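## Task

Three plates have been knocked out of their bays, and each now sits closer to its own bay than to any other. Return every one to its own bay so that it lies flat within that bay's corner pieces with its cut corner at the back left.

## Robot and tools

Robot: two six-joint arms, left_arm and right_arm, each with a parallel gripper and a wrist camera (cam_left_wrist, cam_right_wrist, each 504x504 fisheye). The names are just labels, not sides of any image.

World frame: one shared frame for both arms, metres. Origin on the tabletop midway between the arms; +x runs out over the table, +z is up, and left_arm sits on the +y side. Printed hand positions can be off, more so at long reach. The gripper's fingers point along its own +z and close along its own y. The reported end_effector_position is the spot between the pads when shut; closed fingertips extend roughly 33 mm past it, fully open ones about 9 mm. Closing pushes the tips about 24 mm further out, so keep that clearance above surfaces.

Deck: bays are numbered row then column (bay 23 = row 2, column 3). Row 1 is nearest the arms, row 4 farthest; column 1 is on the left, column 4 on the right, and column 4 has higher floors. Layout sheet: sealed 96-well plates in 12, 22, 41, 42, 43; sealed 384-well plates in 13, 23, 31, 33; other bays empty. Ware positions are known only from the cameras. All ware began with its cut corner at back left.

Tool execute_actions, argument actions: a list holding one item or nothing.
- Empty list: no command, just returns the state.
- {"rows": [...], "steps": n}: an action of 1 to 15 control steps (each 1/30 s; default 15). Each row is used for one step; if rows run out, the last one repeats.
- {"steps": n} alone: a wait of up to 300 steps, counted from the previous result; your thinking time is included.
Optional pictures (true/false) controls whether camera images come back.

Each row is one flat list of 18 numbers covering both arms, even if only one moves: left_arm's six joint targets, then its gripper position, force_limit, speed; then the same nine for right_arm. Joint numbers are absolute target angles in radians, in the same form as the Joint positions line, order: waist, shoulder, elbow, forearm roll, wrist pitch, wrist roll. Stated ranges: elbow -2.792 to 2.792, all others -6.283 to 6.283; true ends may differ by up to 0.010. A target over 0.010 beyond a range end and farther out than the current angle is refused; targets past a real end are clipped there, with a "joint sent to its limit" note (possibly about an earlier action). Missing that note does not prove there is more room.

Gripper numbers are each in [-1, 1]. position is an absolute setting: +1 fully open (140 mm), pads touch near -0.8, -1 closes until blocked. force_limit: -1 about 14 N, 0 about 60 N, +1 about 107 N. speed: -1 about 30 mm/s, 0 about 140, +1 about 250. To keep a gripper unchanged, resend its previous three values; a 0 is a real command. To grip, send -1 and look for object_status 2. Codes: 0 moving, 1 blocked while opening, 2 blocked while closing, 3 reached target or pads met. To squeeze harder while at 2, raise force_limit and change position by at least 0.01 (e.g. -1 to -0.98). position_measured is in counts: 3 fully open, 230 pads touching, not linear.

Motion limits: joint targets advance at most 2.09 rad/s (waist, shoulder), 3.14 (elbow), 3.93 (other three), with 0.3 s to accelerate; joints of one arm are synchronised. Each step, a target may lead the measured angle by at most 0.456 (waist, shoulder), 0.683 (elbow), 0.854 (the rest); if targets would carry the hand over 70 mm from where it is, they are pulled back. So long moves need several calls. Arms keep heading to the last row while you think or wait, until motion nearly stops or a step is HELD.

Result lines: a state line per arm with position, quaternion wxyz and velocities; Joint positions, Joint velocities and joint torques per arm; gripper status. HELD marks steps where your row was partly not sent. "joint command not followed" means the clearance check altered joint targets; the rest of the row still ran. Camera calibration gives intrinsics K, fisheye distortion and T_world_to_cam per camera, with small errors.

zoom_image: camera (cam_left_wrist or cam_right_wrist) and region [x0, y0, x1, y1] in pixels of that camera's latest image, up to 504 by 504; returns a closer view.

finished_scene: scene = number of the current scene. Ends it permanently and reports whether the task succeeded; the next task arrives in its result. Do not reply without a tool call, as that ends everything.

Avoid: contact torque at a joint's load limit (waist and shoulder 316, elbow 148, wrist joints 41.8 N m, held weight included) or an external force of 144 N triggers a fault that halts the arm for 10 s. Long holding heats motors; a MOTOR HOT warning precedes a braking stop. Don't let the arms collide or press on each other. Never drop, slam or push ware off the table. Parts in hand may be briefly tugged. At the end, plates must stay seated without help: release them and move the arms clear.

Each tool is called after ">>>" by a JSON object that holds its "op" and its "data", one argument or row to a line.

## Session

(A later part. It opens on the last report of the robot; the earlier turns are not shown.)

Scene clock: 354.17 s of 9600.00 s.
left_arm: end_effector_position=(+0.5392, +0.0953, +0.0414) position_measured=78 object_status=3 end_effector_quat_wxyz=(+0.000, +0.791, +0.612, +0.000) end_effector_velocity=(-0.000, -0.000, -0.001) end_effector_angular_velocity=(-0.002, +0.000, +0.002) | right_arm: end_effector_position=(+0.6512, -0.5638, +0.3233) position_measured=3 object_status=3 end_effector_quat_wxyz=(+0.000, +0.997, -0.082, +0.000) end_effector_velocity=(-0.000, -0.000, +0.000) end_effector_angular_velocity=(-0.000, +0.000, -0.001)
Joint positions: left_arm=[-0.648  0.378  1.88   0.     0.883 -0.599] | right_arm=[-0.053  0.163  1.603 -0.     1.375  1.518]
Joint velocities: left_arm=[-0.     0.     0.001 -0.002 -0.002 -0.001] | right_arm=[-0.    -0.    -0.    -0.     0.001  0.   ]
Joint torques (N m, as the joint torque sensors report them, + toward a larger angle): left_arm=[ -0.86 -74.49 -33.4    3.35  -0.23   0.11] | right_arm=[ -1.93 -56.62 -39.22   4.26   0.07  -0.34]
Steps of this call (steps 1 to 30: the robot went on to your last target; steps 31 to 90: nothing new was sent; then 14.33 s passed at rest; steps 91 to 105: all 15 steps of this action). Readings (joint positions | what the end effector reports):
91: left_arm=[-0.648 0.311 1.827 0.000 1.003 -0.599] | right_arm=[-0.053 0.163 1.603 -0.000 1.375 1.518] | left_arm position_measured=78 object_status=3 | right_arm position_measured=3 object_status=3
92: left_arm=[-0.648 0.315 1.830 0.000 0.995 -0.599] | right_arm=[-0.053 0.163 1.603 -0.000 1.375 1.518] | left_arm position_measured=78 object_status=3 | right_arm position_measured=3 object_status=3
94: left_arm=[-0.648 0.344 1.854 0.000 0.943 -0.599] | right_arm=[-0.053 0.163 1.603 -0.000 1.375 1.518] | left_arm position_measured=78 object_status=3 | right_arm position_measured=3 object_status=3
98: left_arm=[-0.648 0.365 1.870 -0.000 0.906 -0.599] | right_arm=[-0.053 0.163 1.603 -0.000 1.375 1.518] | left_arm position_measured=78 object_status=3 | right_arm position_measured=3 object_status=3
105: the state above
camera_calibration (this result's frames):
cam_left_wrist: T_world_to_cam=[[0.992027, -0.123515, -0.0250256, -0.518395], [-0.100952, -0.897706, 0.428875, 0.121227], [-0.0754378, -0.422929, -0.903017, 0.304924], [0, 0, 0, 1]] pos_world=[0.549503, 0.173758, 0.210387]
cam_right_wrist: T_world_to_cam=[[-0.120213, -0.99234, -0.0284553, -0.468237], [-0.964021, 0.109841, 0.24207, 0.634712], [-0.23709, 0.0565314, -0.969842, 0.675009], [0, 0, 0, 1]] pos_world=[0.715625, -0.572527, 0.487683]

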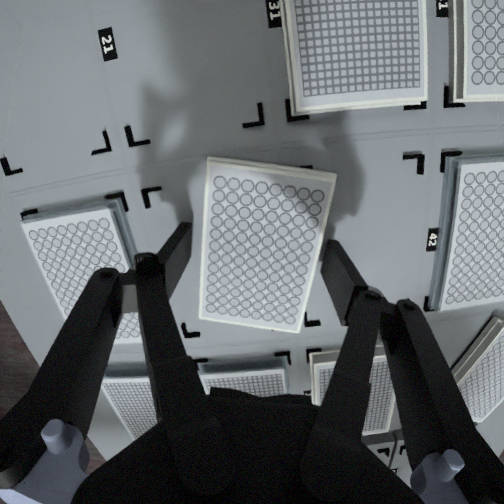

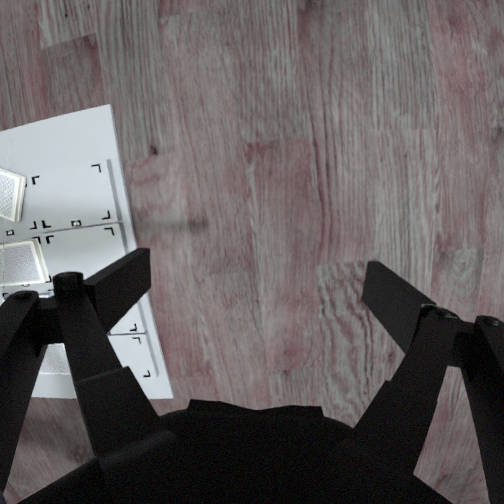

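>>> {"op": "execute_actions", "data": {
  "actions": [
    {"rows":[[-0.6484,0.3790,1.8805,0,0.8821,-0.5994,-1,0,-0.5,-0.053,0.163,1.603,0,1.375,1.518,1,0,0]],"steps":15}
  ]
}}

Scene clock: 358.67 s of 9600.00 s.
left_arm: end_effector_position=(+0.5392, +0.0953, +0.0407) position_measured=107 object_status=2 end_effector_quat_wxyz=(+0.000, +0.790, +0.612, +0.000) end_effector_velocity=(+0.001, -0.001, +0.001) end_effector_angular_velocity=(-0.001, -0.001, +0.000) | right_arm: end_effector_position=(+0.6512, -0.5638, +0.3233) position_measured=3 object_status=3 end_effector_quat_wxyz=(+0.000, +0.997, -0.082, +0.000) end_effector_velocity=(-0.000, +0.000, -0.000) end_effector_angular_velocity=(+0.000, -0.000, +0.001)
Joint positions: left_arm=[-0.648  0.379  1.88  -0.     0.882 -0.599] | right_arm=[-0.053  0.163  1.603 -0.     1.375  1.518]
Joint velocities: left_arm=[ 0.    -0.    -0.001  0.     0.    -0.001] | right_arm=[ 0.    -0.     0.     0.    -0.    -0.001]
Joint torques (N m, as the joint torque sensors report them, + toward a larger angle): left_arm=[ -4.08 -64.01 -25.53   2.74  -0.15   0.12] | right_arm=[ -2.24 -56.2  -39.04   4.21   0.15  -0.4 ]
Steps of this call (steps 1 to 15: the robot went on to your last target; steps 16 to 90: nothing new was sent; then 1.00 s passed at rest; steps 91 to 105: all 15 steps of this action). Readings (joint positions | what the end effector reports):
91: left_arm=[-0.648 0.379 1.880 -0.000 0.883 -0.599] | right_arm=[-0.053 0.163 1.603 -0.000 1.375 1.518] | left_arm position_measured=78 object_status=0 | right_arm position_measured=3 object_status=3
92: left_arm=[-0.648 0.379 1.880 -0.000 0.882 -0.599] | right_arm=[-0.053 0.163 1.603 -0.000 1.375 1.518] | left_arm position_measured=81 object_status=0 | right_arm position_measured=3 object_status=3
94: left_arm=[-0.648 0.379 1.880 -0.000 0.882 -0.599] | right_arm=[-0.053 0.163 1.603 -0.000 1.375 1.518] | left_arm position_measured=90 object_status=0 | right_arm position_measured=3 object_status=3
98: left_arm=[-0.648 0.379 1.880 -0.000 0.882 -0.599] | right_arm=[-0.053 0.163 1.603 -0.000 1.375 1.518] | left_arm position_measured=107 object_status=0 | right_arm position_measured=3 object_status=3
105: the state above
camera_calibration (this result's frames):
cam_left_wrist: T_world_to_cam=[[0.992041, -0.123378, -0.0251625, -0.518387], [-0.100773, -0.897742, 0.428841, 0.121492], [-0.0754988, -0.422892, -0.90303, 0.304391], [0, 0, 0, 1]] pos_world=[0.549485, 0.173835, 0.209729]
cam_right_wrist: T_world_to_cam=[[-0.120213, -0.99234, -0.0284553, -0.468237], [-0.964021, 0.109841, 0.24207, 0.634711], [-0.23709, 0.0565315, -0.969841, 0.675009], [0, 0, 0, 1]] pos_world=[0.715625, -0.572527, 0.487683]

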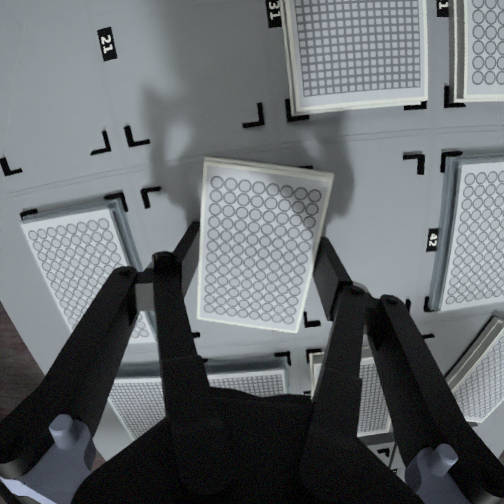

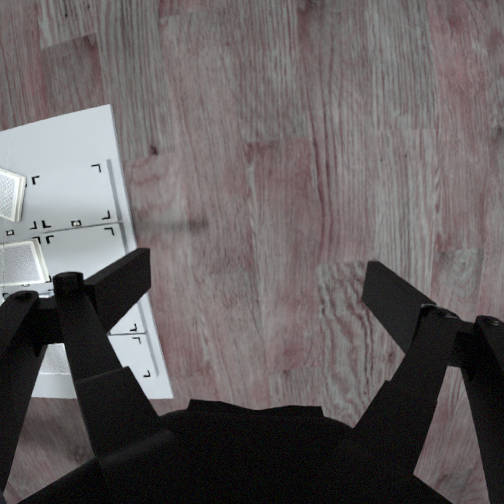

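>>> {"op": "execute_actions", "data": {
  "actions": [
    {"rows":[[-0.6484,0.3745,1.8775,0,0.8896,-0.5994,-1,0,-0.5,-0.053,0.163,1.603,0,1.375,1.518,1,0,0],[-0.6484,0.3745,1.8775,0,0.8896,-0.5994,-1,0,-0.5,-0.053,0.163,1.603,0,1.375,1.518,1,0,0],[-0.6484,0.3745,1.8775,0,0.8896,-0.5994,-1,0,-0.5,-0.053,0.163,1.603,0,1.375,1.518,1,0,0],[-0.6484,0.3543,1.8625,0,0.9248,-0.5994,-1,0,-0.5,-0.053,0.163,1.603,0,1.375,1.518,1,0,0],[-0.6484,0.3543,1.8625,0,0.9248,-0.5994,-1,0,-0.5,-0.053,0.163,1.603,0,1.375,1.518,1,0,0],[-0.6484,0.3543,1.8625,0,0.9248,-0.5994,-1,0,-0.5,-0.053,0.163,1.603,0,1.375,1.518,1,0,0],[-0.6484,0.3543,1.8625,0,0.9248,-0.5994,-1,0,-0.5,-0.053,0.163,1.603,0,1.375,1.518,1,0,0],[-0.6484,0.3543,1.8625,0,0.9248,-0.5994,-1,0,-0.5,-0.053,0.163,1.603,0,1.375,1.518,1,0,0],[-0.7035,0.345,1.878,0,0.9186,-0.9145,-1,0,-0.5,-0.053,0.163,1.603,0,1.375,1.518,1,0,0],[-0.7035,0.345,1.878,0,0.9186,-0.9145,-1,0,-0.5,-0.053,0.163,1.603,0,1.375,1.518,1,0,0],[-0.7035,0.345,1.878,0,0.9186,-0.9145,-1,0,-0.5,-0.053,0.163,1.603,0,1.375,1.518,1,0,0],[-0.7035,0.345,1.878,0,0.9186,-0.9145,-1,0,-0.5,-0.053,0.163,1.603,0,1.375,1.518,1,0,0],[-0.7035,0.345,1.878,0,0.9186,-0.9145,-1,0,-0.5,-0.053,0.163,1.603,0,1.375,1.518,1,0,0],[-0.7035,0.345,1.878,0,0.9186,-0.9145,-1,0,-0.5,-0.053,0.163,1.603,0,1.375,1.518,1,0,0],[-0.7035,0.3541,1.8848,0,0.9027,-0.9145,-1,0,-0.5,-0.053,0.163,1.603,0,1.375,1.518,1,0,0]],"steps":15}
  ],
  "pictures": false
}}

>>> {"op": "execute_actions", "data": {
  "actions": [
    {"steps":8}
  ]
}}

>>> {"op": "zoom_image", "data": {
  "camera": "cam_left_wrist",
  "region": [170,120,370,260]
}}

Scene clock: 376.47 s of 9600.00 s.
left_arm: end_effector_position=(+0.5155, +0.0813, +0.0638) position_measured=107 object_status=2 end_effector_quat_wxyz=(-0.000, +0.728, +0.686, +0.000) end_effector_velocity=(-0.136, -0.090, -0.004) end_effector_angular_velocity=(+0.002, +0.001, +1.142) | right_arm: end_effector_position=(+0.6512, -0.5638, +0.3233) position_measured=3 object_status=3 end_effector_quat_wxyz=(+0.000, +0.997, -0.082, +0.000) end_effector_velocity=(+0.000, +0.000, +0.000) end_effector_angular_velocity=(+0.000, -0.001, +0.001)
Joint positions: left_arm=[-0.69   0.347  1.876 -0.     0.92  -0.834] | right_arm=[-0.053  0.163  1.603 -0.     1.375  1.518]
Joint velocities: left_arm=[-0.248 -0.027  0.049 -0.001 -0.02  -1.39 ] | right_arm=[ 0.001 -0.    -0.     0.    -0.001 -0.   ]
Joint torques (N m, as the joint torque sensors report them, + toward a larger angle): left_arm=[  8.8  -70.82 -33.91   3.93  -0.73  -0.22] | right_arm=[ -2.4  -56.11 -39.17   4.14   0.07  -0.34]
Steps of this call (steps 1 to 15: the robot went on to your last target; steps 16 to 90: nothing new was sent; then 14.30 s passed at rest; steps 91 to 105: all 15 steps of this action). Readings (joint positions | what the end effector reports):
91: left_arm=[-0.648 0.379 1.880 -0.000 0.882 -0.599] | right_arm=[-0.053 0.163 1.603 -0.000 1.375 1.518] | left_arm position_measured=107 object_status=2 | right_arm position_measured=3 object_status=3
92: left_arm=[-0.648 0.377 1.880 -0.000 0.886 -0.599] | right_arm=[-0.053 0.163 1.603 -0.000 1.375 1.518] | left_arm position_measured=107 object_status=2 | right_arm position_measured=3 object_status=3
94: left_arm=[-0.648 0.375 1.878 -0.000 0.890 -0.599] | right_arm=[-0.053 0.163 1.603 -0.000 1.375 1.518] | left_arm position_measured=107 object_status=2 | right_arm position_measured=3 object_status=3
98: left_arm=[-0.648 0.354 1.863 -0.000 0.924 -0.599] | right_arm=[-0.053 0.163 1.603 -0.000 1.375 1.518] | left_arm position_measured=107 object_status=2 | right_arm position_measured=3 object_status=3
105: the state above

Scene clock: 376.73 s of 9600.00 s.
left_arm: end_effector_position=(+0.5079, +0.0764, +0.0553) position_measured=107 object_status=2 end_effector_quat_wxyz=(+0.000, +0.704, +0.710, +0.000) end_effector_velocity=(+0.001, -0.001, +0.000) end_effector_angular_velocity=(-0.000, -0.001, +0.001) | right_arm: end_effector_position=(+0.6512, -0.5638, +0.3233) position_measured=3 object_status=3 end_effector_quat_wxyz=(+0.000, +0.997, -0.082, +0.000) end_effector_velocity=(+0.000, -0.000, -0.000) end_effector_angular_velocity=(-0.001, -0.001, -0.000)
Joint positions: left_arm=[-0.703  0.354  1.885  0.     0.903 -0.914] | right_arm=[-0.053  0.163  1.603 -0.     1.375  1.518]
Joint velocities: left_arm=[ 0.     0.001 -0.002  0.001 -0.    -0.002] | right_arm=[ 0.    -0.     0.    -0.001 -0.001  0.   ]
Joint torques (N m, as the joint torque sensors report them, + toward a larger angle): left_arm=[ -2.27 -72.09 -33.84   3.3   -0.66   0.13] | right_arm=[ -2.11 -55.34 -39.39   4.1   -0.01  -0.39]
Steps of this call (steps 1 to 8: the robot went on to your last target). Readings (joint positions | what the end effector reports):
1: left_arm=[-0.697 0.347 1.877 0.000 0.918 -0.875] | right_arm=[-0.053 0.163 1.603 -0.000 1.375 1.518] | left_arm position_measured=107 object_status=2 | right_arm position_measured=3 object_status=3
2: left_arm=[-0.701 0.349 1.881 0.000 0.913 -0.900] | right_arm=[-0.053 0.163 1.603 -0.000 1.375 1.518] | left_arm position_measured=107 object_status=2 | right_arm position_measured=3 object_status=3
4: left_arm=[-0.703 0.354 1.885 0.000 0.903 -0.914] | right_arm=[-0.053 0.163 1.603 -0.000 1.375 1.518] | left_arm position_measured=107 object_status=2 | right_arm position_measured=3 object_status=3
8: the state above
camera_calibration (this result's frames):
cam_left_wrist: T_world_to_cam=[[0.990426, 0.13573, -0.0251815, -0.508283], [0.13335, -0.893503, 0.4288, -0.0241273], [0.0357012, -0.428053, -0.903048, 0.251063], [0, 0, 0, 1]] pos_world=[0.497671, 0.154899, 0.224268]
cam_right_wrist: T_world_to_cam=[[-0.120213, -0.99234, -0.0284555, -0.468237], [-0.964021, 0.109841, 0.24207, 0.634711], [-0.237091, 0.0565317, -0.969841, 0.675009], [0, 0, 0, 1]] pos_world=[0.715625, -0.572527, 0.487683]

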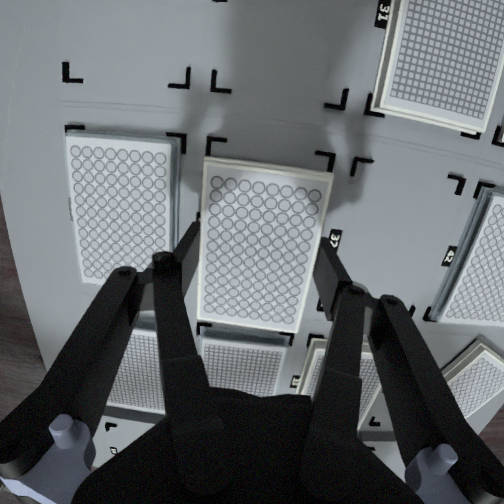

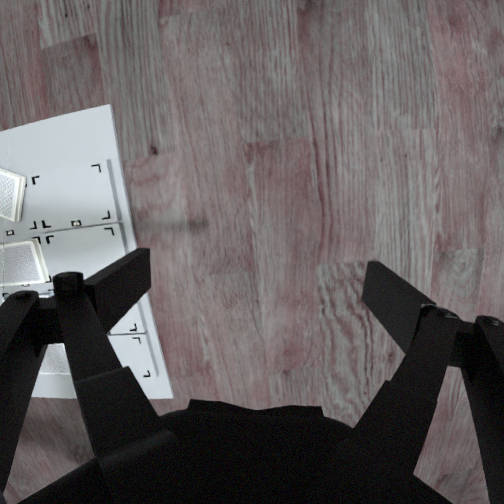

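Region (170, 120, 370, 260) of cam_left_wrist's 504x504 image, scaled by 2.520, with more detail than that image has; it fills the top 353 rows of this view, and the rest is white.

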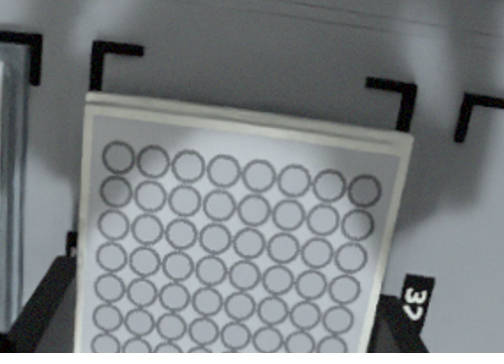

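>>> {"op": "execute_actions", "data": {
  "actions": [
    {"rows":[[-0.6922,0.3445,1.8985,0,0.8986,-0.9032,-1,0,-0.5,-0.053,0.163,1.603,0,1.375,1.518,1,0,0],[-0.6922,0.3445,1.8985,0,0.8986,-0.9032,-1,0,-0.5,-0.053,0.163,1.603,0,1.375,1.518,1,0,0],[-0.6922,0.3445,1.8985,0,0.8986,-0.9032,-1,0,-0.5,-0.053,0.163,1.603,0,1.375,1.518,1,0,0],[-0.6922,0.3445,1.8985,0,0.8986,-0.9032,-1,0,-0.5,-0.053,0.163,1.603,0,1.375,1.518,1,0,0],[-0.6922,0.3445,1.8985,0,0.8986,-0.9032,-1,0,-0.5,-0.053,0.163,1.603,0,1.375,1.518,1,0,0],[-0.6922,0.3445,1.8985,0,0.8986,-0.9032,-1,0,-0.5,-0.053,0.163,1.603,0,1.375,1.518,1,0,0],[-0.6922,0.3509,1.9034,0,0.8873,-0.9032,-1,0,-0.5,-0.053,0.163,1.603,0,1.375,1.518,1,0,0]],"steps":15}
  ]
}}

>>> {"op": "zoom_image", "data": {
  "camera": "cam_left_wrist",
  "region": [170,120,370,260]
}}

Scene clock: 388.93 s of 9600.00 s.
left_arm: end_effector_position=(+0.5089, +0.0869, +0.0492) position_measured=107 object_status=2 end_effector_quat_wxyz=(+0.000, +0.704, +0.710, -0.000) end_effector_velocity=(-0.000, +0.000, -0.001) end_effector_angular_velocity=(+0.001, +0.001, -0.002) | right_arm: end_effector_position=(+0.6512, -0.5638, +0.3233) position_measured=3 object_status=3 end_effector_quat_wxyz=(+0.000, +0.997, -0.082, +0.000) end_effector_velocity=(-0.000, -0.000, -0.001) end_effector_angular_velocity=(-0.002, +0.001, +0.000)
Joint positions: left_arm=[-0.692  0.351  1.903 -0.     0.887 -0.903] | right_arm=[-0.053  0.163  1.603 -0.     1.375  1.518]
Joint velocities: left_arm=[-0.     0.001  0.001 -0.     0.     0.003] | right_arm=[ 0.     0.     0.001 -0.002 -0.     0.001]
Joint torques (N m, as the joint torque sensors report them, + toward a larger angle): left_arm=[ -3.32 -72.05 -33.85   3.33  -0.43  -0.07] | right_arm=[ -1.97 -55.27 -39.47   4.11   0.04  -0.31]
Steps of this call (steps 1 to 30: the robot went on to your last target; steps 31 to 90: nothing new was sent; then 8.70 s passed at rest; steps 91 to 105: all 15 steps of this action). Readings (joint positions | what the end effector reports):
91: left_arm=[-0.703 0.354 1.885 -0.000 0.903 -0.914] | right_arm=[-0.053 0.163 1.603 -0.000 1.375 1.518] | left_arm position_measured=107 object_status=2 | right_arm position_measured=3 object_status=3
92: left_arm=[-0.700 0.351 1.890 -0.000 0.901 -0.911] | right_arm=[-0.053 0.163 1.603 -0.000 1.375 1.518] | left_arm position_measured=107 object_status=2 | right_arm position_measured=3 object_status=3
94: left_arm=[-0.693 0.345 1.898 -0.000 0.899 -0.904] | right_arm=[-0.053 0.163 1.603 -0.000 1.375 1.518] | left_arm position_measured=107 object_status=2 | right_arm position_measured=3 object_status=3
98: left_arm=[-0.692 0.347 1.900 -0.000 0.893 -0.903] | right_arm=[-0.053 0.163 1.603 -0.000 1.375 1.518] | left_arm position_measured=107 object_status=2 | right_arm position_measured=3 object_status=3
105: the state above
camera_calibration (this result's frames):
cam_left_wrist: T_world_to_cam=[[0.990413, 0.135821, -0.0251826, -0.510876], [0.133429, -0.893451, 0.428885, -0.0123988], [0.0357522, -0.428133, -0.903008, 0.250046], [0, 0, 0, 1]] pos_world=[0.498693, 0.165363, 0.218246]
cam_right_wrist: T_world_to_cam=[[-0.120213, -0.99234, -0.0284555, -0.468237], [-0.964021, 0.109841, 0.242071, 0.634711], [-0.237091, 0.0565316, -0.969841, 0.675009], [0, 0, 0, 1]] pos_world=[0.715625, -0.572527, 0.487683]

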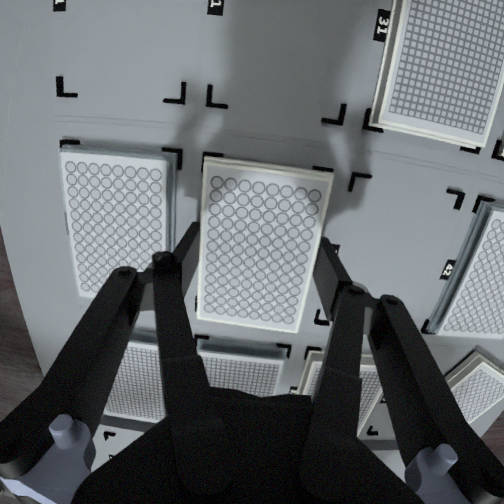

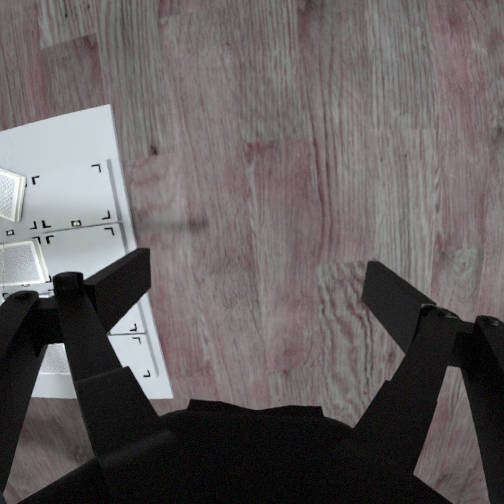

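Region (170, 120, 370, 260) of cam_left_wrist's 504x504 image, scaled by 2.520, with more detail than that image has; it fills the top 353 rows of this view, and the rest is white.

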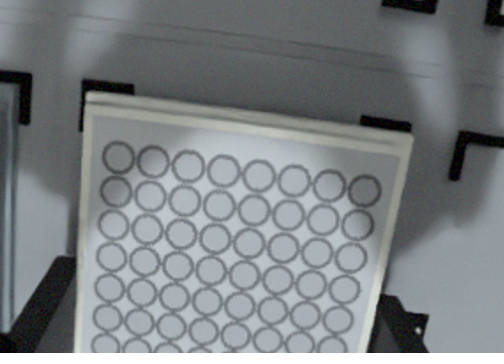

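>>> {"op": "execute_actions", "data": {
  "actions": [
    {"rows":[[-0.6944,0.3520,1.9022,0,0.8874,-0.9054,-1,0,-0.5,-0.053,0.163,1.603,0,1.375,1.518,1,0,0],[-0.6944,0.3520,1.9022,0,0.8874,-0.9054,-1,0,-0.5,-0.053,0.163,1.603,0,1.375,1.518,1,0,0],[-0.6944,0.3520,1.9022,0,0.8874,-0.9054,-1,0,-0.5,-0.053,0.163,1.603,0,1.375,1.518,1,0,0],[-0.6944,0.3520,1.9022,0,0.8874,-0.9054,-1,0,-0.5,-0.053,0.163,1.603,0,1.375,1.518,1,0,0],[-0.6944,0.3520,1.9022,0,0.8874,-0.9054,-1,0,-0.5,-0.053,0.163,1.603,0,1.375,1.518,1,0,0],[-0.6944,0.3540,1.9036,0,0.8840,-0.9054,-1,0,-0.5,-0.053,0.163,1.603,0,1.375,1.518,1,0,0],[-0.6944,0.3540,1.9036,0,0.8840,-0.9054,-1,0,-0.5,-0.053,0.163,1.603,0,1.375,1.518,1,0,0],[-0.6944,0.3540,1.9036,0,0.8840,-0.9054,-1,0,-0.5,-0.053,0.163,1.603,0,1.375,1.518,1,0,0],[-0.6944,0.3560,1.9050,0,0.8806,-0.9054,-1,0,-0.5,-0.053,0.163,1.603,0,1.375,1.518,1,0,0]],"steps":15}
  ]
}}

>>> {"op": "zoom_image", "data": {
  "camera": "cam_left_wrist",
  "region": [170,120,370,260]
}}

Scene clock: 406.20 s of 9600.00 s.
left_arm: end_effector_position=(+0.5082, +0.0855, +0.0452) position_measured=107 object_status=2 end_effector_quat_wxyz=(+0.000, +0.704, +0.710, +0.000) end_effector_velocity=(-0.000, +0.000, -0.000) end_effector_angular_velocity=(-0.000, +0.000, +0.001) | right_arm: end_effector_position=(+0.6512, -0.5638, +0.3233) position_measured=3 object_status=3 end_effector_quat_wxyz=(+0.000, +0.997, -0.082, +0.000) end_effector_velocity=(+0.000, -0.001, +0.000) end_effector_angular_velocity=(-0.001, -0.001, +0.001)
Joint positions: left_arm=[-0.694  0.356  1.905  0.     0.881 -0.905] | right_arm=[-0.053  0.163  1.603 -0.     1.375  1.518]
Joint velocities: left_arm=[ 0.    -0.     0.001 -0.001 -0.    -0.001] | right_arm=[-0.    -0.    -0.    -0.001 -0.001 -0.001]
Joint torques (N m, as the joint torque sensors report them, + toward a larger angle): left_arm=[ -2.74 -73.49 -34.71   3.    -0.56   0.04] | right_arm=[ -2.6  -55.68 -39.02   4.12   0.17  -0.36]
Steps of this call (steps 1 to 15: the robot went on to your last target; steps 16 to 90: nothing new was sent; then 13.77 s passed at rest; steps 91 to 105: all 15 steps of this action). Readings (joint positions | what the end effector reports):
91: left_arm=[-0.692 0.351 1.903 0.000 0.887 -0.903] | right_arm=[-0.053 0.163 1.603 -0.000 1.375 1.518] | left_arm position_measured=107 object_status=2 | right_arm position_measured=3 object_status=3
92: left_arm=[-0.693 0.351 1.903 0.000 0.887 -0.904] | right_arm=[-0.053 0.163 1.603 -0.000 1.375 1.518] | left_arm position_measured=107 object_status=2 | right_arm position_measured=3 object_status=3
94: left_arm=[-0.694 0.352 1.902 0.000 0.887 -0.905] | right_arm=[-0.053 0.163 1.603 -0.000 1.375 1.518] | left_arm position_measured=107 object_status=2 | right_arm position_measured=3 object_status=3
98: left_arm=[-0.694 0.354 1.903 0.000 0.885 -0.905] | right_arm=[-0.053 0.163 1.603 -0.000 1.375 1.518] | left_arm position_measured=107 object_status=2 | right_arm position_measured=3 object_status=3
105: the state above
camera_calibration (this result's frames):
cam_left_wrist: T_world_to_cam=[[0.990423, 0.13575, -0.0251776, -0.510112], [0.133366, -0.893496, 0.428811, -0.011783], [0.0357151, -0.428062, -0.903044, 0.245849], [0, 0, 0, 1]] pos_world=[0.498018, 0.163958, 0.214221]
cam_right_wrist: T_world_to_cam=[[-0.120213, -0.99234, -0.0284554, -0.468237], [-0.964021, 0.109841, 0.24207, 0.634711], [-0.237091, 0.0565316, -0.969841, 0.675009], [0, 0, 0, 1]] pos_world=[0.715625, -0.572527, 0.487683]

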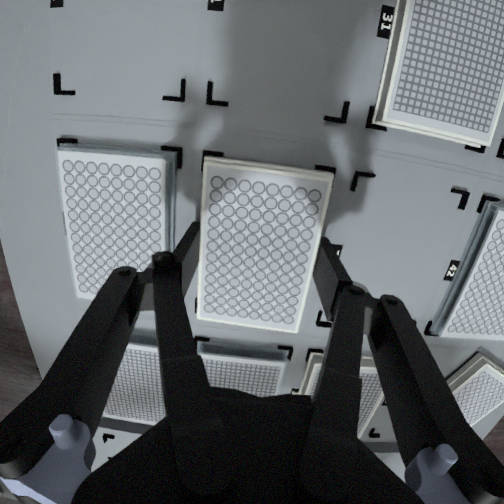

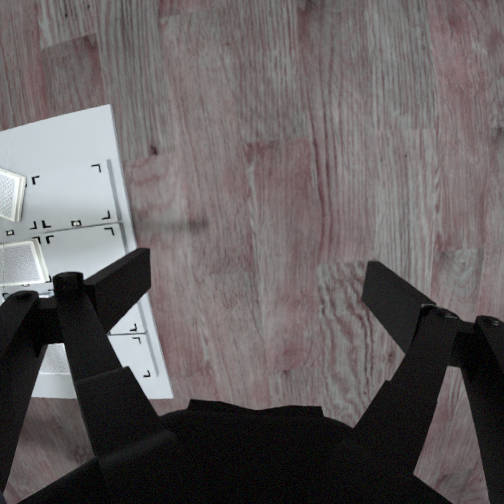

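Region (170, 120, 370, 260) of cam_left_wrist's 504x504 image, scaled by 2.520, with more detail than that image has; it fills the top 353 rows of this view, and the rest is white.

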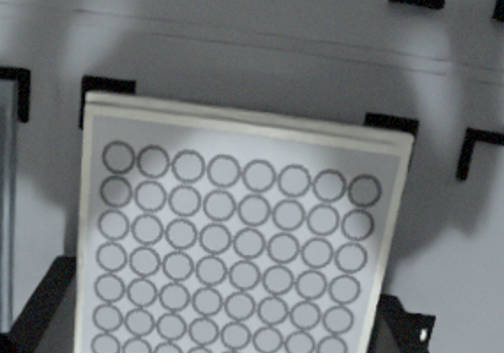

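>>> {"op": "execute_actions", "data": {
  "actions": [
    {"rows":[[-0.6944,0.3570,1.9057,0,0.8789,-0.9054,-1,0,-0.5,-0.053,0.163,1.603,0,1.375,1.518,1,0,0],[-0.6944,0.3570,1.9057,0,0.8789,-0.9054,-1,0,-0.5,-0.053,0.163,1.603,0,1.375,1.518,1,0,0],[-0.6944,0.3570,1.9057,0,0.8789,-0.9054,-1,0,-0.5,-0.053,0.163,1.603,0,1.375,1.518,1,0,0],[-0.6944,0.3570,1.9057,0,0.8789,-0.9054,-1,0,-0.5,-0.053,0.163,1.603,0,1.375,1.518,1,0,0],[-0.6944,0.3580,1.9064,0,0.8772,-0.9054,-1,0,-0.5,-0.053,0.163,1.603,0,1.375,1.518,1,0,0],[-0.6944,0.3580,1.9064,0,0.8772,-0.9054,-1,0,-0.5,-0.053,0.163,1.603,0,1.375,1.518,1,0,0],[-0.6944,0.3580,1.9064,0,0.8772,-0.9054,-1,0,-0.5,-0.053,0.163,1.603,0,1.375,1.518,1,0,0],[-0.6944,0.3580,1.9064,0,0.8772,-0.9054,-1,0,-0.5,-0.053,0.163,1.603,0,1.375,1.518,1,0,0],[-0.6944,0.3590,1.9071,0,0.8755,-0.9054,-1,0,-0.5,-0.053,0.163,1.603,0,1.375,1.518,1,0,0]],"steps":15}
  ]
}}

>>> {"op": "zoom_image", "data": {
  "camera": "cam_left_wrist",
  "region": [170,120,370,260]
}}

Scene clock: 420.50 s of 9600.00 s.
left_arm: end_effector_position=(+0.5082, +0.0855, +0.0423) position_measured=107 object_status=2 end_effector_quat_wxyz=(-0.000, +0.704, +0.710, -0.000) end_effector_velocity=(-0.001, +0.001, -0.002) end_effector_angular_velocity=(+0.002, +0.002, +0.000) | right_arm: end_effector_position=(+0.6512, -0.5638, +0.3233) position_measured=3 object_status=3 end_effector_quat_wxyz=(+0.000, +0.997, -0.082, +0.000) end_effector_velocity=(-0.000, -0.000, -0.001) end_effector_angular_velocity=(-0.001, +0.001, +0.001)
Joint positions: left_arm=[-0.694  0.359  1.907 -0.     0.876 -0.905] | right_arm=[-0.053  0.163  1.603 -0.     1.375  1.518]
Joint velocities: left_arm=[ 0.     0.002  0.002 -0.    -0.    -0.   ] | right_arm=[-0.    -0.     0.001 -0.001 -0.    -0.001]
Joint torques (N m, as the joint torque sensors report them, + toward a larger angle): left_arm=[  1.02 -72.72 -32.2    3.3   -0.41   0.04] | right_arm=[ -2.44 -56.4  -39.72   4.11   0.01  -0.25]
Steps of this call (steps 1 to 15: the robot went on to your last target; steps 16 to 90: nothing new was sent; then 10.80 s passed at rest; steps 91 to 105: all 15 steps of this action). Readings (joint positions | what the end effector reports):
91: left_arm=[-0.694 0.356 1.905 0.000 0.880 -0.905] | right_arm=[-0.053 0.163 1.603 -0.000 1.375 1.518] | left_arm position_measured=107 object_status=2 | right_arm position_measured=3 object_status=3
92: left_arm=[-0.694 0.357 1.905 -0.000 0.880 -0.905] | right_arm=[-0.053 0.163 1.603 -0.000 1.375 1.518] | left_arm position_measured=107 object_status=2 | right_arm position_measured=3 object_status=3
94: left_arm=[-0.694 0.357 1.906 -0.000 0.879 -0.905] | right_arm=[-0.053 0.163 1.603 -0.000 1.375 1.518] | left_arm position_measured=107 object_status=2 | right_arm position_measured=3 object_status=3
98: left_arm=[-0.694 0.358 1.906 -0.000 0.877 -0.905] | right_arm=[-0.053 0.163 1.603 -0.000 1.375 1.518] | left_arm position_measured=107 object_status=2 | right_arm position_measured=3 object_status=3
105: the state above
camera_calibration (this result's frames):
cam_left_wrist: T_world_to_cam=[[0.990417, 0.135791, -0.0252103, -0.510126], [0.133416, -0.893488, 0.428812, -0.0105223], [0.0357036, -0.428066, -0.903042, 0.243303], [0, 0, 0, 1]] pos_world=[0.497955, 0.164019, 0.211364]
cam_right_wrist: T_world_to_cam=[[-0.120213, -0.99234, -0.0284554, -0.468237], [-0.964021, 0.109841, 0.242071, 0.634711], [-0.237091, 0.0565316, -0.969841, 0.675009], [0, 0, 0, 1]] pos_world=[0.715625, -0.572527, 0.487683]

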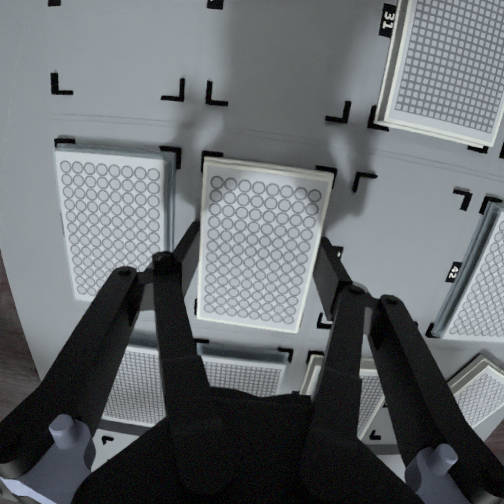

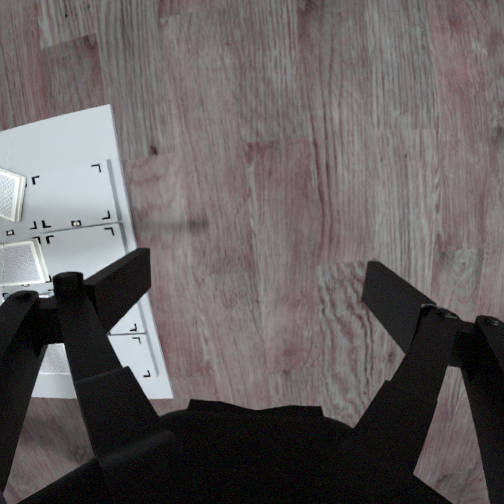

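Region (170, 120, 370, 260) of cam_left_wrist's 504x504 image, scaled by 2.520, with more detail than that image has; it fills the top 353 rows of this view, and the rest is white.

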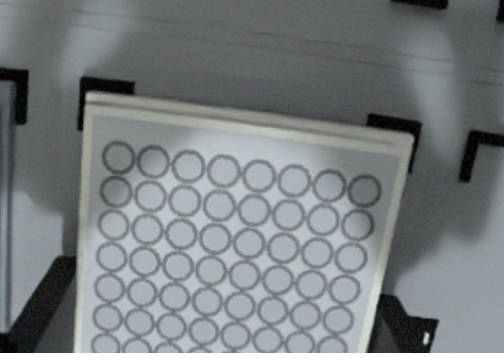

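>>> {"op": "execute_actions", "data": {
  "actions": [
    {"rows":[[-0.6944,0.3600,1.9078,0,0.8738,-0.9054,-1,0,-0.5,-0.053,0.163,1.603,0,1.375,1.518,1,0,0],[-0.6944,0.3600,1.9078,0,0.8738,-0.9054,-1,0,-0.5,-0.053,0.163,1.603,0,1.375,1.518,1,0,0],[-0.6944,0.3600,1.9078,0,0.8738,-0.9054,-1,0,-0.5,-0.053,0.163,1.603,0,1.375,1.518,1,0,0],[-0.6944,0.3608,1.9083,0,0.8725,-0.9054,-1,0,-0.5,-0.053,0.163,1.603,0,1.375,1.518,1,0,0],[-0.6944,0.3608,1.9083,0,0.8725,-0.9054,-1,0,-0.5,-0.053,0.163,1.603,0,1.375,1.518,1,0,0],[-0.6944,0.3608,1.9083,0,0.8725,-0.9054,-1,0,-0.5,-0.053,0.163,1.603,0,1.375,1.518,1,0,0],[-0.6944,0.3608,1.9083,0,0.8725,-0.9054,0.4,0,-0.5,-0.053,0.163,1.603,0,1.375,1.518,1,0,0]],"steps":15}
  ],
  "pictures": false
}}

>>> {"op": "execute_actions", "data": {
  "actions": [
    {"rows":[[-0.6944,0.2909,1.8543,0,0.9964,-0.9054,0.4,0,-0.5,-0.053,0.163,1.603,0,1.375,1.518,1,0,0]],"steps":15}
  ]
}}

Scene clock: 430.20 s of 9600.00 s.
left_arm: end_effector_position=(+0.5082, +0.0856, +0.0407) position_measured=78 object_status=0 end_effector_quat_wxyz=(-0.000, +0.704, +0.710, +0.000) end_effector_velocity=(+0.000, -0.000, +0.001) end_effector_angular_velocity=(-0.000, +0.000, +0.000) | right_arm: end_effector_position=(+0.6512, -0.5638, +0.3233) position_measured=3 object_status=3 end_effector_quat_wxyz=(+0.000, +0.997, -0.082, +0.000) end_effector_velocity=(+0.000, +0.001, +0.000) end_effector_angular_velocity=(+0.001, -0.000, +0.001)
Joint positions: left_arm=[-0.694  0.361  1.908  0.     0.872 -0.905] | right_arm=[-0.053  0.163  1.603 -0.     1.375  1.518]
Joint velocities: left_arm=[ 0.    -0.001 -0.    -0.     0.001  0.   ] | right_arm=[ 0.001  0.    -0.     0.001  0.    -0.001]
Joint torques (N m, as the joint torque sensors report them, + toward a larger angle): left_arm=[ -2.94 -71.34 -32.73   3.12  -0.8    0.  ] | right_arm=[ -1.93 -55.37 -39.03   4.12   0.06  -0.11]
Steps of this call (steps 1 to 15: the robot went on to your last target; steps 16 to 90: nothing new was sent; then 6.20 s passed at rest; steps 91 to 105: all 15 steps of this action). Readings (joint positions | what the end effector reports):
91: left_arm=[-0.694 0.359 1.907 0.000 0.875 -0.905] | right_arm=[-0.053 0.163 1.603 -0.000 1.375 1.518] | left_arm position_measured=107 object_status=2 | right_arm position_measured=3 object_status=3
92: left_arm=[-0.694 0.360 1.907 0.000 0.875 -0.905] | right_arm=[-0.053 0.163 1.603 -0.000 1.375 1.518] | left_arm position_measured=107 object_status=2 | right_arm position_measured=3 object_status=3
94: left_arm=[-0.694 0.360 1.908 0.000 0.874 -0.905] | right_arm=[-0.053 0.163 1.603 -0.000 1.375 1.518] | left_arm position_measured=107 object_status=2 | right_arm position_measured=3 object_status=3
98: left_arm=[-0.694 0.361 1.908 0.000 0.873 -0.905] | right_arm=[-0.053 0.163 1.603 -0.000 1.375 1.518] | left_arm position_measured=107 object_status=0 | right_arm position_measured=3 object_status=3
105: the state above

Scene clock: 430.70 s of 9600.00 s.
left_arm: end_effector_position=(+0.5082, +0.0855, +0.1102) position_measured=78 object_status=3 end_effector_quat_wxyz=(-0.000, +0.704, +0.710, +0.000) end_effector_velocity=(-0.000, +0.000, -0.000) end_effector_angular_velocity=(+0.002, +0.001, -0.000) | right_arm: end_effector_position=(+0.6512, -0.5638, +0.3233) position_measured=3 object_status=3 end_effector_quat_wxyz=(+0.000, +0.997, -0.082, +0.000) end_effector_velocity=(+0.000, +0.001, -0.000) end_effector_angular_velocity=(+0.001, -0.001, +0.001)
Joint positions: left_arm=[-0.694  0.291  1.854  0.     0.996 -0.905] | right_arm=[-0.053  0.163  1.603 -0.     1.375  1.518]
Joint velocities: left_arm=[ 0.     0.001 -0.     0.     0.001  0.   ] | right_arm=[ 0.001 -0.     0.     0.001 -0.001 -0.001]
Joint torques (N m, as the joint torque sensors report them, + toward a larger angle): left_arm=[ -0.28 -67.68 -35.62   3.46  -0.45   0.21] | right_arm=[ -1.5  -55.78 -39.41   4.05  -0.02  -0.34]
Steps of this call (steps 1 to 15: all 15 steps of this action). Readings (joint positions | what the end effector reports):
1: left_arm=[-0.694 0.361 1.908 0.000 0.873 -0.905] | right_arm=[-0.053 0.163 1.603 -0.000 1.375 1.518] | left_arm position_measured=78 object_status=0 | right_arm position_measured=3 object_status=3
2: left_arm=[-0.694 0.358 1.906 0.000 0.879 -0.905] | right_arm=[-0.053 0.163 1.603 -0.000 1.375 1.518] | left_arm position_measured=78 object_status=0 | right_arm position_measured=3 object_status=3
4: left_arm=[-0.694 0.329 1.883 0.000 0.932 -0.905] | right_arm=[-0.053 0.163 1.603 -0.000 1.375 1.518] | left_arm position_measured=78 object_status=0 | right_arm position_measured=3 object_status=3
8: left_arm=[-0.694 0.291 1.854 0.000 0.996 -0.905] | right_arm=[-0.053 0.163 1.603 -0.000 1.375 1.518] | left_arm position_measured=78 object_status=3 | right_arm position_measured=3 object_status=3
15: the state above
camera_calibration (this result's frames):
cam_left_wrist: T_world_to_cam=[[0.990418, 0.13578, -0.0252327, -0.508412], [0.133419, -0.893516, 0.428752, -0.0395868], [0.0356702, -0.42801, -0.90307, 0.304571], [0, 0, 0, 1]] pos_world=[0.497957, 0.16402, 0.279194]
cam_right_wrist: T_world_to_cam=[[-0.120213, -0.99234, -0.0284555, -0.468237], [-0.964021, 0.109841, 0.24207, 0.634711], [-0.237091, 0.0565317, -0.969841, 0.675009], [0, 0, 0, 1]] pos_world=[0.715625, -0.572527, 0.487683]

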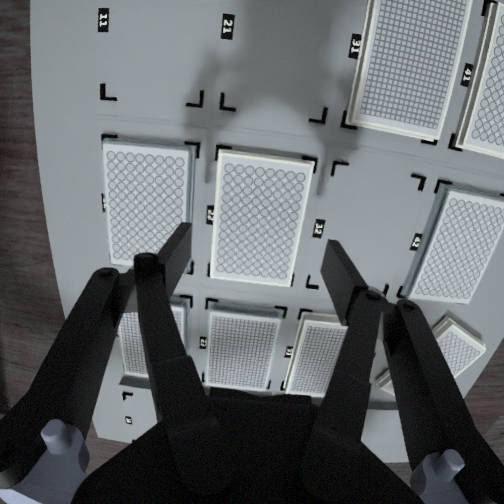

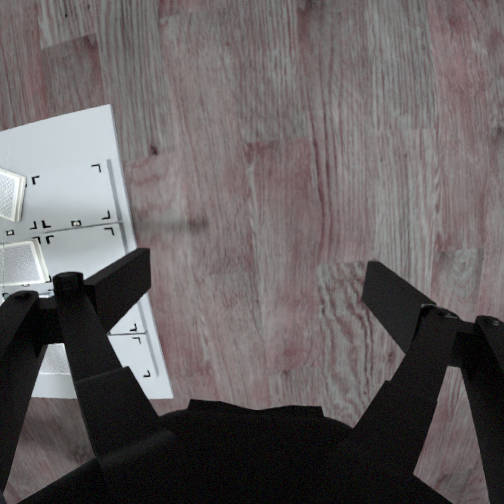

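>>> {"op": "zoom_image", "data": {
  "camera": "cam_left_wrist",
  "region": [190,130,340,300]
}}

Region (190, 130, 340, 300) of cam_left_wrist's 504x504 image, scaled by 2.965, with more detail than that image has; it fills the left 445 columns of this view, and the rest is white.

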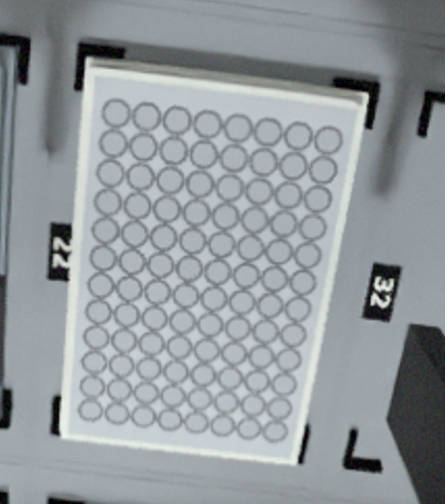

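>>> {"op": "execute_actions", "data": {
  "actions": [
    {"rows":[[-0.64,0.45,1.55,0,1.1416,-0.6,0.4,0,-0.5,-0.053,0.163,1.603,0,1.375,1.518,1,0,0],[-0.64,0.45,1.55,0,1.1416,-0.6,0.4,0,-0.5,-0.053,0.163,1.603,0,1.375,1.518,1,0,0],[-0.64,0.45,1.55,0,1.1416,-0.6,0.4,0,-0.5,-0.053,0.163,1.603,0,1.375,1.518,1,0,0],[-0.64,0.45,1.55,0,1.1416,-0.6,0.4,0,-0.5,-0.053,0.163,1.603,0,1.375,1.518,1,0,0],[-0.64,0.45,1.55,0,1.1416,-0.6,0.4,0,-0.5,-0.053,0.163,1.603,0,1.375,1.518,1,0,0],[-0.64,0.45,1.55,0,1.1416,-0.6,0.4,0,-0.5,-0.053,0.163,1.603,0,1.375,1.518,1,0,0],[-0.5862,0.7135,1.1826,0,1.2455,-0.2672,0.4,0,-0.5,-0.053,0.163,1.603,0,1.375,1.518,1,0,0]],"steps":15}
  ],
  "pictures": false
}}

>>> {"op": "execute_actions", "data": {
  "actions": [
    {"steps":15}
  ]
}}

Scene clock: 444.93 s of 9600.00 s.
left_arm: end_effector_position=(+0.6837, -0.0311, +0.1255) position_measured=78 object_status=3 end_effector_quat_wxyz=(-0.000, +0.822, +0.569, -0.000) end_effector_velocity=(+0.426, -0.240, -0.061) end_effector_angular_velocity=(-0.001, -0.000, -0.867) | right_arm: end_effector_position=(+0.6512, -0.5638, +0.3233) position_measured=3 object_status=3 end_effector_quat_wxyz=(+0.000, +0.997, -0.082, +0.000) end_effector_velocity=(+0.000, +0.000, +0.000) end_effector_angular_velocity=(+0.001, -0.000, -0.001)
Joint positions: left_arm=[-0.619  0.574  1.391  0.     1.176 -0.462] | right_arm=[-0.053  0.163  1.603 -0.     1.375  1.518]
Joint velocities: left_arm=[ 0.175  0.752 -1.124  0.     0.372  1.042] | right_arm=[-0.001  0.    -0.001  0.002  0.    -0.   ]
Joint torques (N m, as the joint torque sensors report them, + toward a larger angle): left_arm=[  7.18 -95.99 -38.86   3.88  -0.26  -0.19] | right_arm=[ -1.42 -56.22 -38.64   4.31   0.04  -0.16]
Steps of this call (steps 1 to 15: the robot went on to your last target; steps 16 to 90: nothing new was sent; then 10.73 s passed at rest; steps 91 to 105: all 15 steps of this action). Readings (joint positions | what the end effector reports):
91: left_arm=[-0.694 0.291 1.854 -0.000 0.997 -0.905] | right_arm=[-0.053 0.163 1.603 -0.000 1.375 1.518] | left_arm position_measured=78 object_status=3 | right_arm position_measured=3 object_status=3
92: left_arm=[-0.693 0.295 1.847 -0.000 1.000 -0.899] | right_arm=[-0.053 0.163 1.603 -0.000 1.375 1.518] | left_arm position_measured=78 object_status=3 | right_arm position_measured=3 object_status=3
94: left_arm=[-0.685 0.319 1.800 -0.000 1.023 -0.851] | right_arm=[-0.053 0.163 1.603 -0.000 1.375 1.518] | left_arm position_measured=78 object_status=3 | right_arm position_measured=3 object_status=3
98: left_arm=[-0.658 0.401 1.649 0.000 1.092 -0.702] | right_arm=[-0.053 0.163 1.603 -0.000 1.375 1.518] | left_arm position_measured=78 object_status=3 | right_arm position_measured=3 object_status=3
105: the state above

Scene clock: 445.43 s of 9600.00 s.
left_arm: end_effector_position=(+0.7610, -0.0700, +0.1102) position_measured=78 object_status=3 end_effector_quat_wxyz=(+0.000, +0.866, +0.500, +0.000) end_effector_velocity=(+0.001, -0.000, +0.001) end_effector_angular_velocity=(-0.001, -0.001, +0.000) | right_arm: end_effector_position=(+0.6512, -0.5638, +0.3233) position_measured=3 object_status=3 end_effector_quat_wxyz=(+0.000, +0.997, -0.082, +0.000) end_effector_velocity=(+0.000, +0.000, -0.000) end_effector_angular_velocity=(+0.000, +0.000, -0.000)
Joint positions: left_arm=[-0.586  0.713  1.183  0.     1.245 -0.267] | right_arm=[-0.053  0.163  1.603 -0.     1.375  1.518]
Joint velocities: left_arm=[ 0.    -0.001 -0.001  0.    -0.     0.   ] | right_arm=[ 0.     0.    -0.     0.     0.     0.001]
Joint torques (N m, as the joint torque sensors report them, + toward a larger angle): left_arm=[  -1.   -109.75  -41.14    4.04   -0.33    0.05] | right_arm=[ -2.43 -57.1  -39.27   4.07  -0.06  -0.42]
Steps of this call (steps 1 to 15: the robot went on to your last target). Readings (joint positions | what the end effector reports):
1: left_arm=[-0.613 0.600 1.353 0.000 1.189 -0.426] | right_arm=[-0.053 0.163 1.603 -0.000 1.375 1.518] | left_arm position_measured=78 object_status=3 | right_arm position_measured=3 object_status=3
2: left_arm=[-0.607 0.626 1.314 0.000 1.202 -0.390] | right_arm=[-0.053 0.163 1.603 -0.000 1.375 1.518] | left_arm position_measured=78 object_status=3 | right_arm position_measured=3 object_status=3
4: left_arm=[-0.595 0.676 1.240 0.000 1.226 -0.320] | right_arm=[-0.053 0.163 1.603 -0.000 1.375 1.518] | left_arm position_measured=78 object_status=3 | right_arm position_measured=3 object_status=3
8: left_arm=[-0.586 0.713 1.183 0.000 1.245 -0.268] | right_arm=[-0.053 0.163 1.603 -0.000 1.375 1.518] | left_arm position_measured=78 object_status=3 | right_arm position_measured=3 object_status=3
15: the state above
camera_calibration (this result's frames):
cam_left_wrist: T_world_to_cam=[[0.923191, -0.383522, -0.0250765, -0.722918], [-0.336615, -0.838318, 0.428851, 0.149262], [-0.185496, -0.38747, -0.903027, 0.400186], [0, 0, 0, 1]] pos_world=[0.791868, 0.0029337, 0.27924]
cam_right_wrist: T_world_to_cam=[[-0.120213, -0.99234, -0.0284554, -0.468237], [-0.964021, 0.109841, 0.24207, 0.634711], [-0.237091, 0.0565316, -0.969841, 0.675009], [0, 0, 0, 1]] pos_world=[0.715625, -0.572527, 0.487683]

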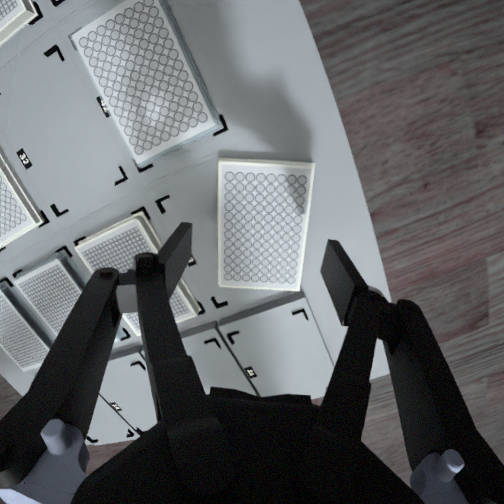

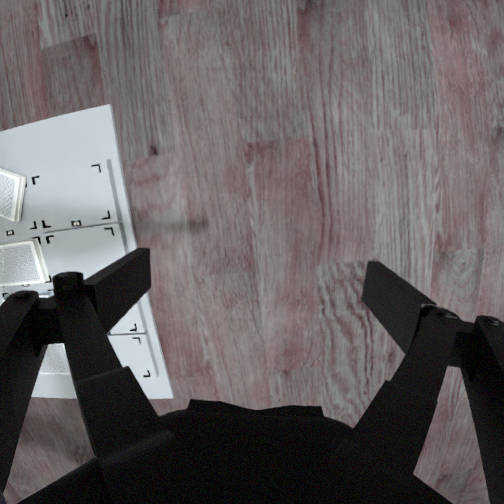

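>>> {"op": "zoom_image", "data": {
  "camera": "cam_left_wrist",
  "region": [190,130,340,300]
}}

Region (190, 130, 340, 300) of cam_left_wrist's 504x504 image, scaled by 2.965, with more detail than that image has; it fills the left 445 columns of this view, and the rest is white.

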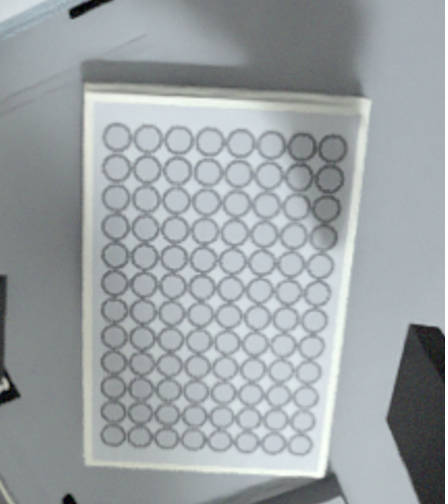

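>>> {"op": "execute_actions", "data": {
  "actions": [
    {"rows":[[-0.591,0.7462,1.2002,0,1.1952,-0.352,0.4,0,-0.5,-0.053,0.163,1.603,0,1.375,1.518,1,0,0]],"steps":15}
  ]
}}

Scene clock: 459.50 s of 9600.00 s.
left_arm: end_effector_position=(+0.7618, -0.0772, +0.0702) position_measured=78 object_status=3 end_effector_quat_wxyz=(+0.000, +0.845, +0.535, +0.000) end_effector_velocity=(-0.000, +0.000, +0.002) end_effector_angular_velocity=(-0.001, -0.001, +0.001) | right_arm: end_effector_position=(+0.6512, -0.5638, +0.3233) position_measured=3 object_status=3 end_effector_quat_wxyz=(+0.000, +0.997, -0.082, +0.000) end_effector_velocity=(-0.001, +0.000, -0.001) end_effector_angular_velocity=(+0.000, +0.002, +0.000)
Joint positions: left_arm=[-0.591  0.746  1.2   -0.     1.195 -0.352] | right_arm=[-0.053  0.163  1.603 -0.     1.375  1.518]
Joint velocities: left_arm=[-0.    -0.003  0.002 -0.    -0.    -0.001] | right_arm=[ 0.    -0.     0.001  0.     0.001 -0.   ]
Joint torques (N m, as the joint torque sensors report them, + toward a larger angle): left_arm=[   0.27 -113.44  -39.53    4.07   -0.68    0.23] | right_arm=[ -1.12 -57.23 -39.07   4.15  -0.1   -0.36]
Steps of this call (steps 1 to 15: the robot went on to your last target; steps 16 to 90: nothing new was sent; then 10.57 s passed at rest; steps 91 to 105: all 15 steps of this action). Readings (joint positions | what the end effector reports):
91: left_arm=[-0.586 0.714 1.183 -0.000 1.245 -0.267] | right_arm=[-0.053 0.163 1.603 -0.000 1.375 1.518] | left_arm position_measured=78 object_status=3 | right_arm position_measured=3 object_status=3
92: left_arm=[-0.586 0.717 1.184 0.000 1.240 -0.276] | right_arm=[-0.053 0.163 1.603 -0.000 1.375 1.518] | left_arm position_measured=78 object_status=3 | right_arm position_measured=3 object_status=3
94: left_arm=[-0.589 0.736 1.195 -0.000 1.211 -0.326] | right_arm=[-0.053 0.163 1.603 -0.000 1.375 1.518] | left_arm position_measured=78 object_status=3 | right_arm position_measured=3 object_status=3
98: left_arm=[-0.591 0.746 1.200 -0.000 1.195 -0.352] | right_arm=[-0.053 0.163 1.603 -0.000 1.375 1.518] | left_arm position_measured=78 object_status=3 | right_arm position_measured=3 object_status=3
105: the state above
camera_calibration (this result's frames):
cam_left_wrist: T_world_to_cam=[[0.950869, -0.308569, -0.0251653, -0.742698], [-0.268558, -0.862546, 0.428825, 0.106955], [-0.154028, -0.400999, -0.903037, 0.336359], [0, 0, 0, 1]] pos_world=[0.786741, -0.00204015, 0.239189]
cam_right_wrist: T_world_to_cam=[[-0.120213, -0.99234, -0.0284555, -0.468237], [-0.964021, 0.109841, 0.24207, 0.634711], [-0.237091, 0.0565317, -0.969841, 0.675009], [0, 0, 0, 1]] pos_world=[0.715625, -0.572527, 0.487683]

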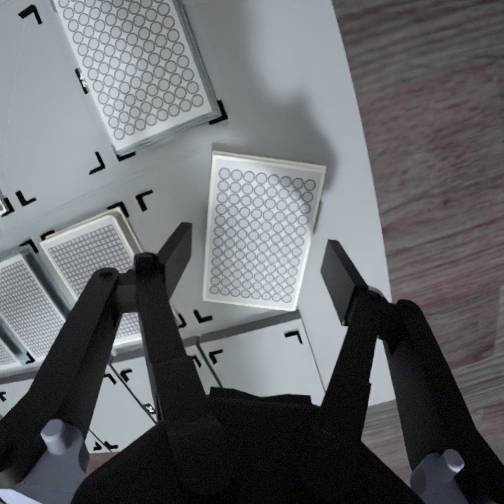

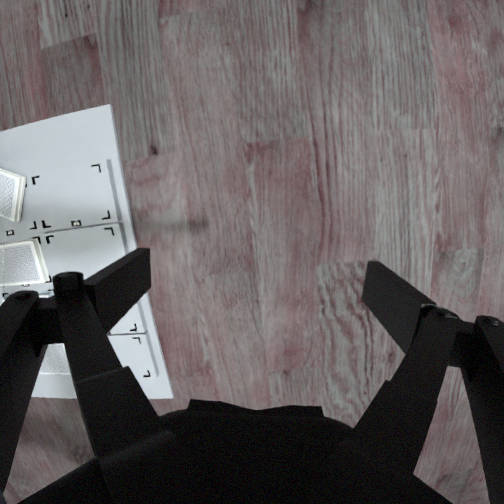

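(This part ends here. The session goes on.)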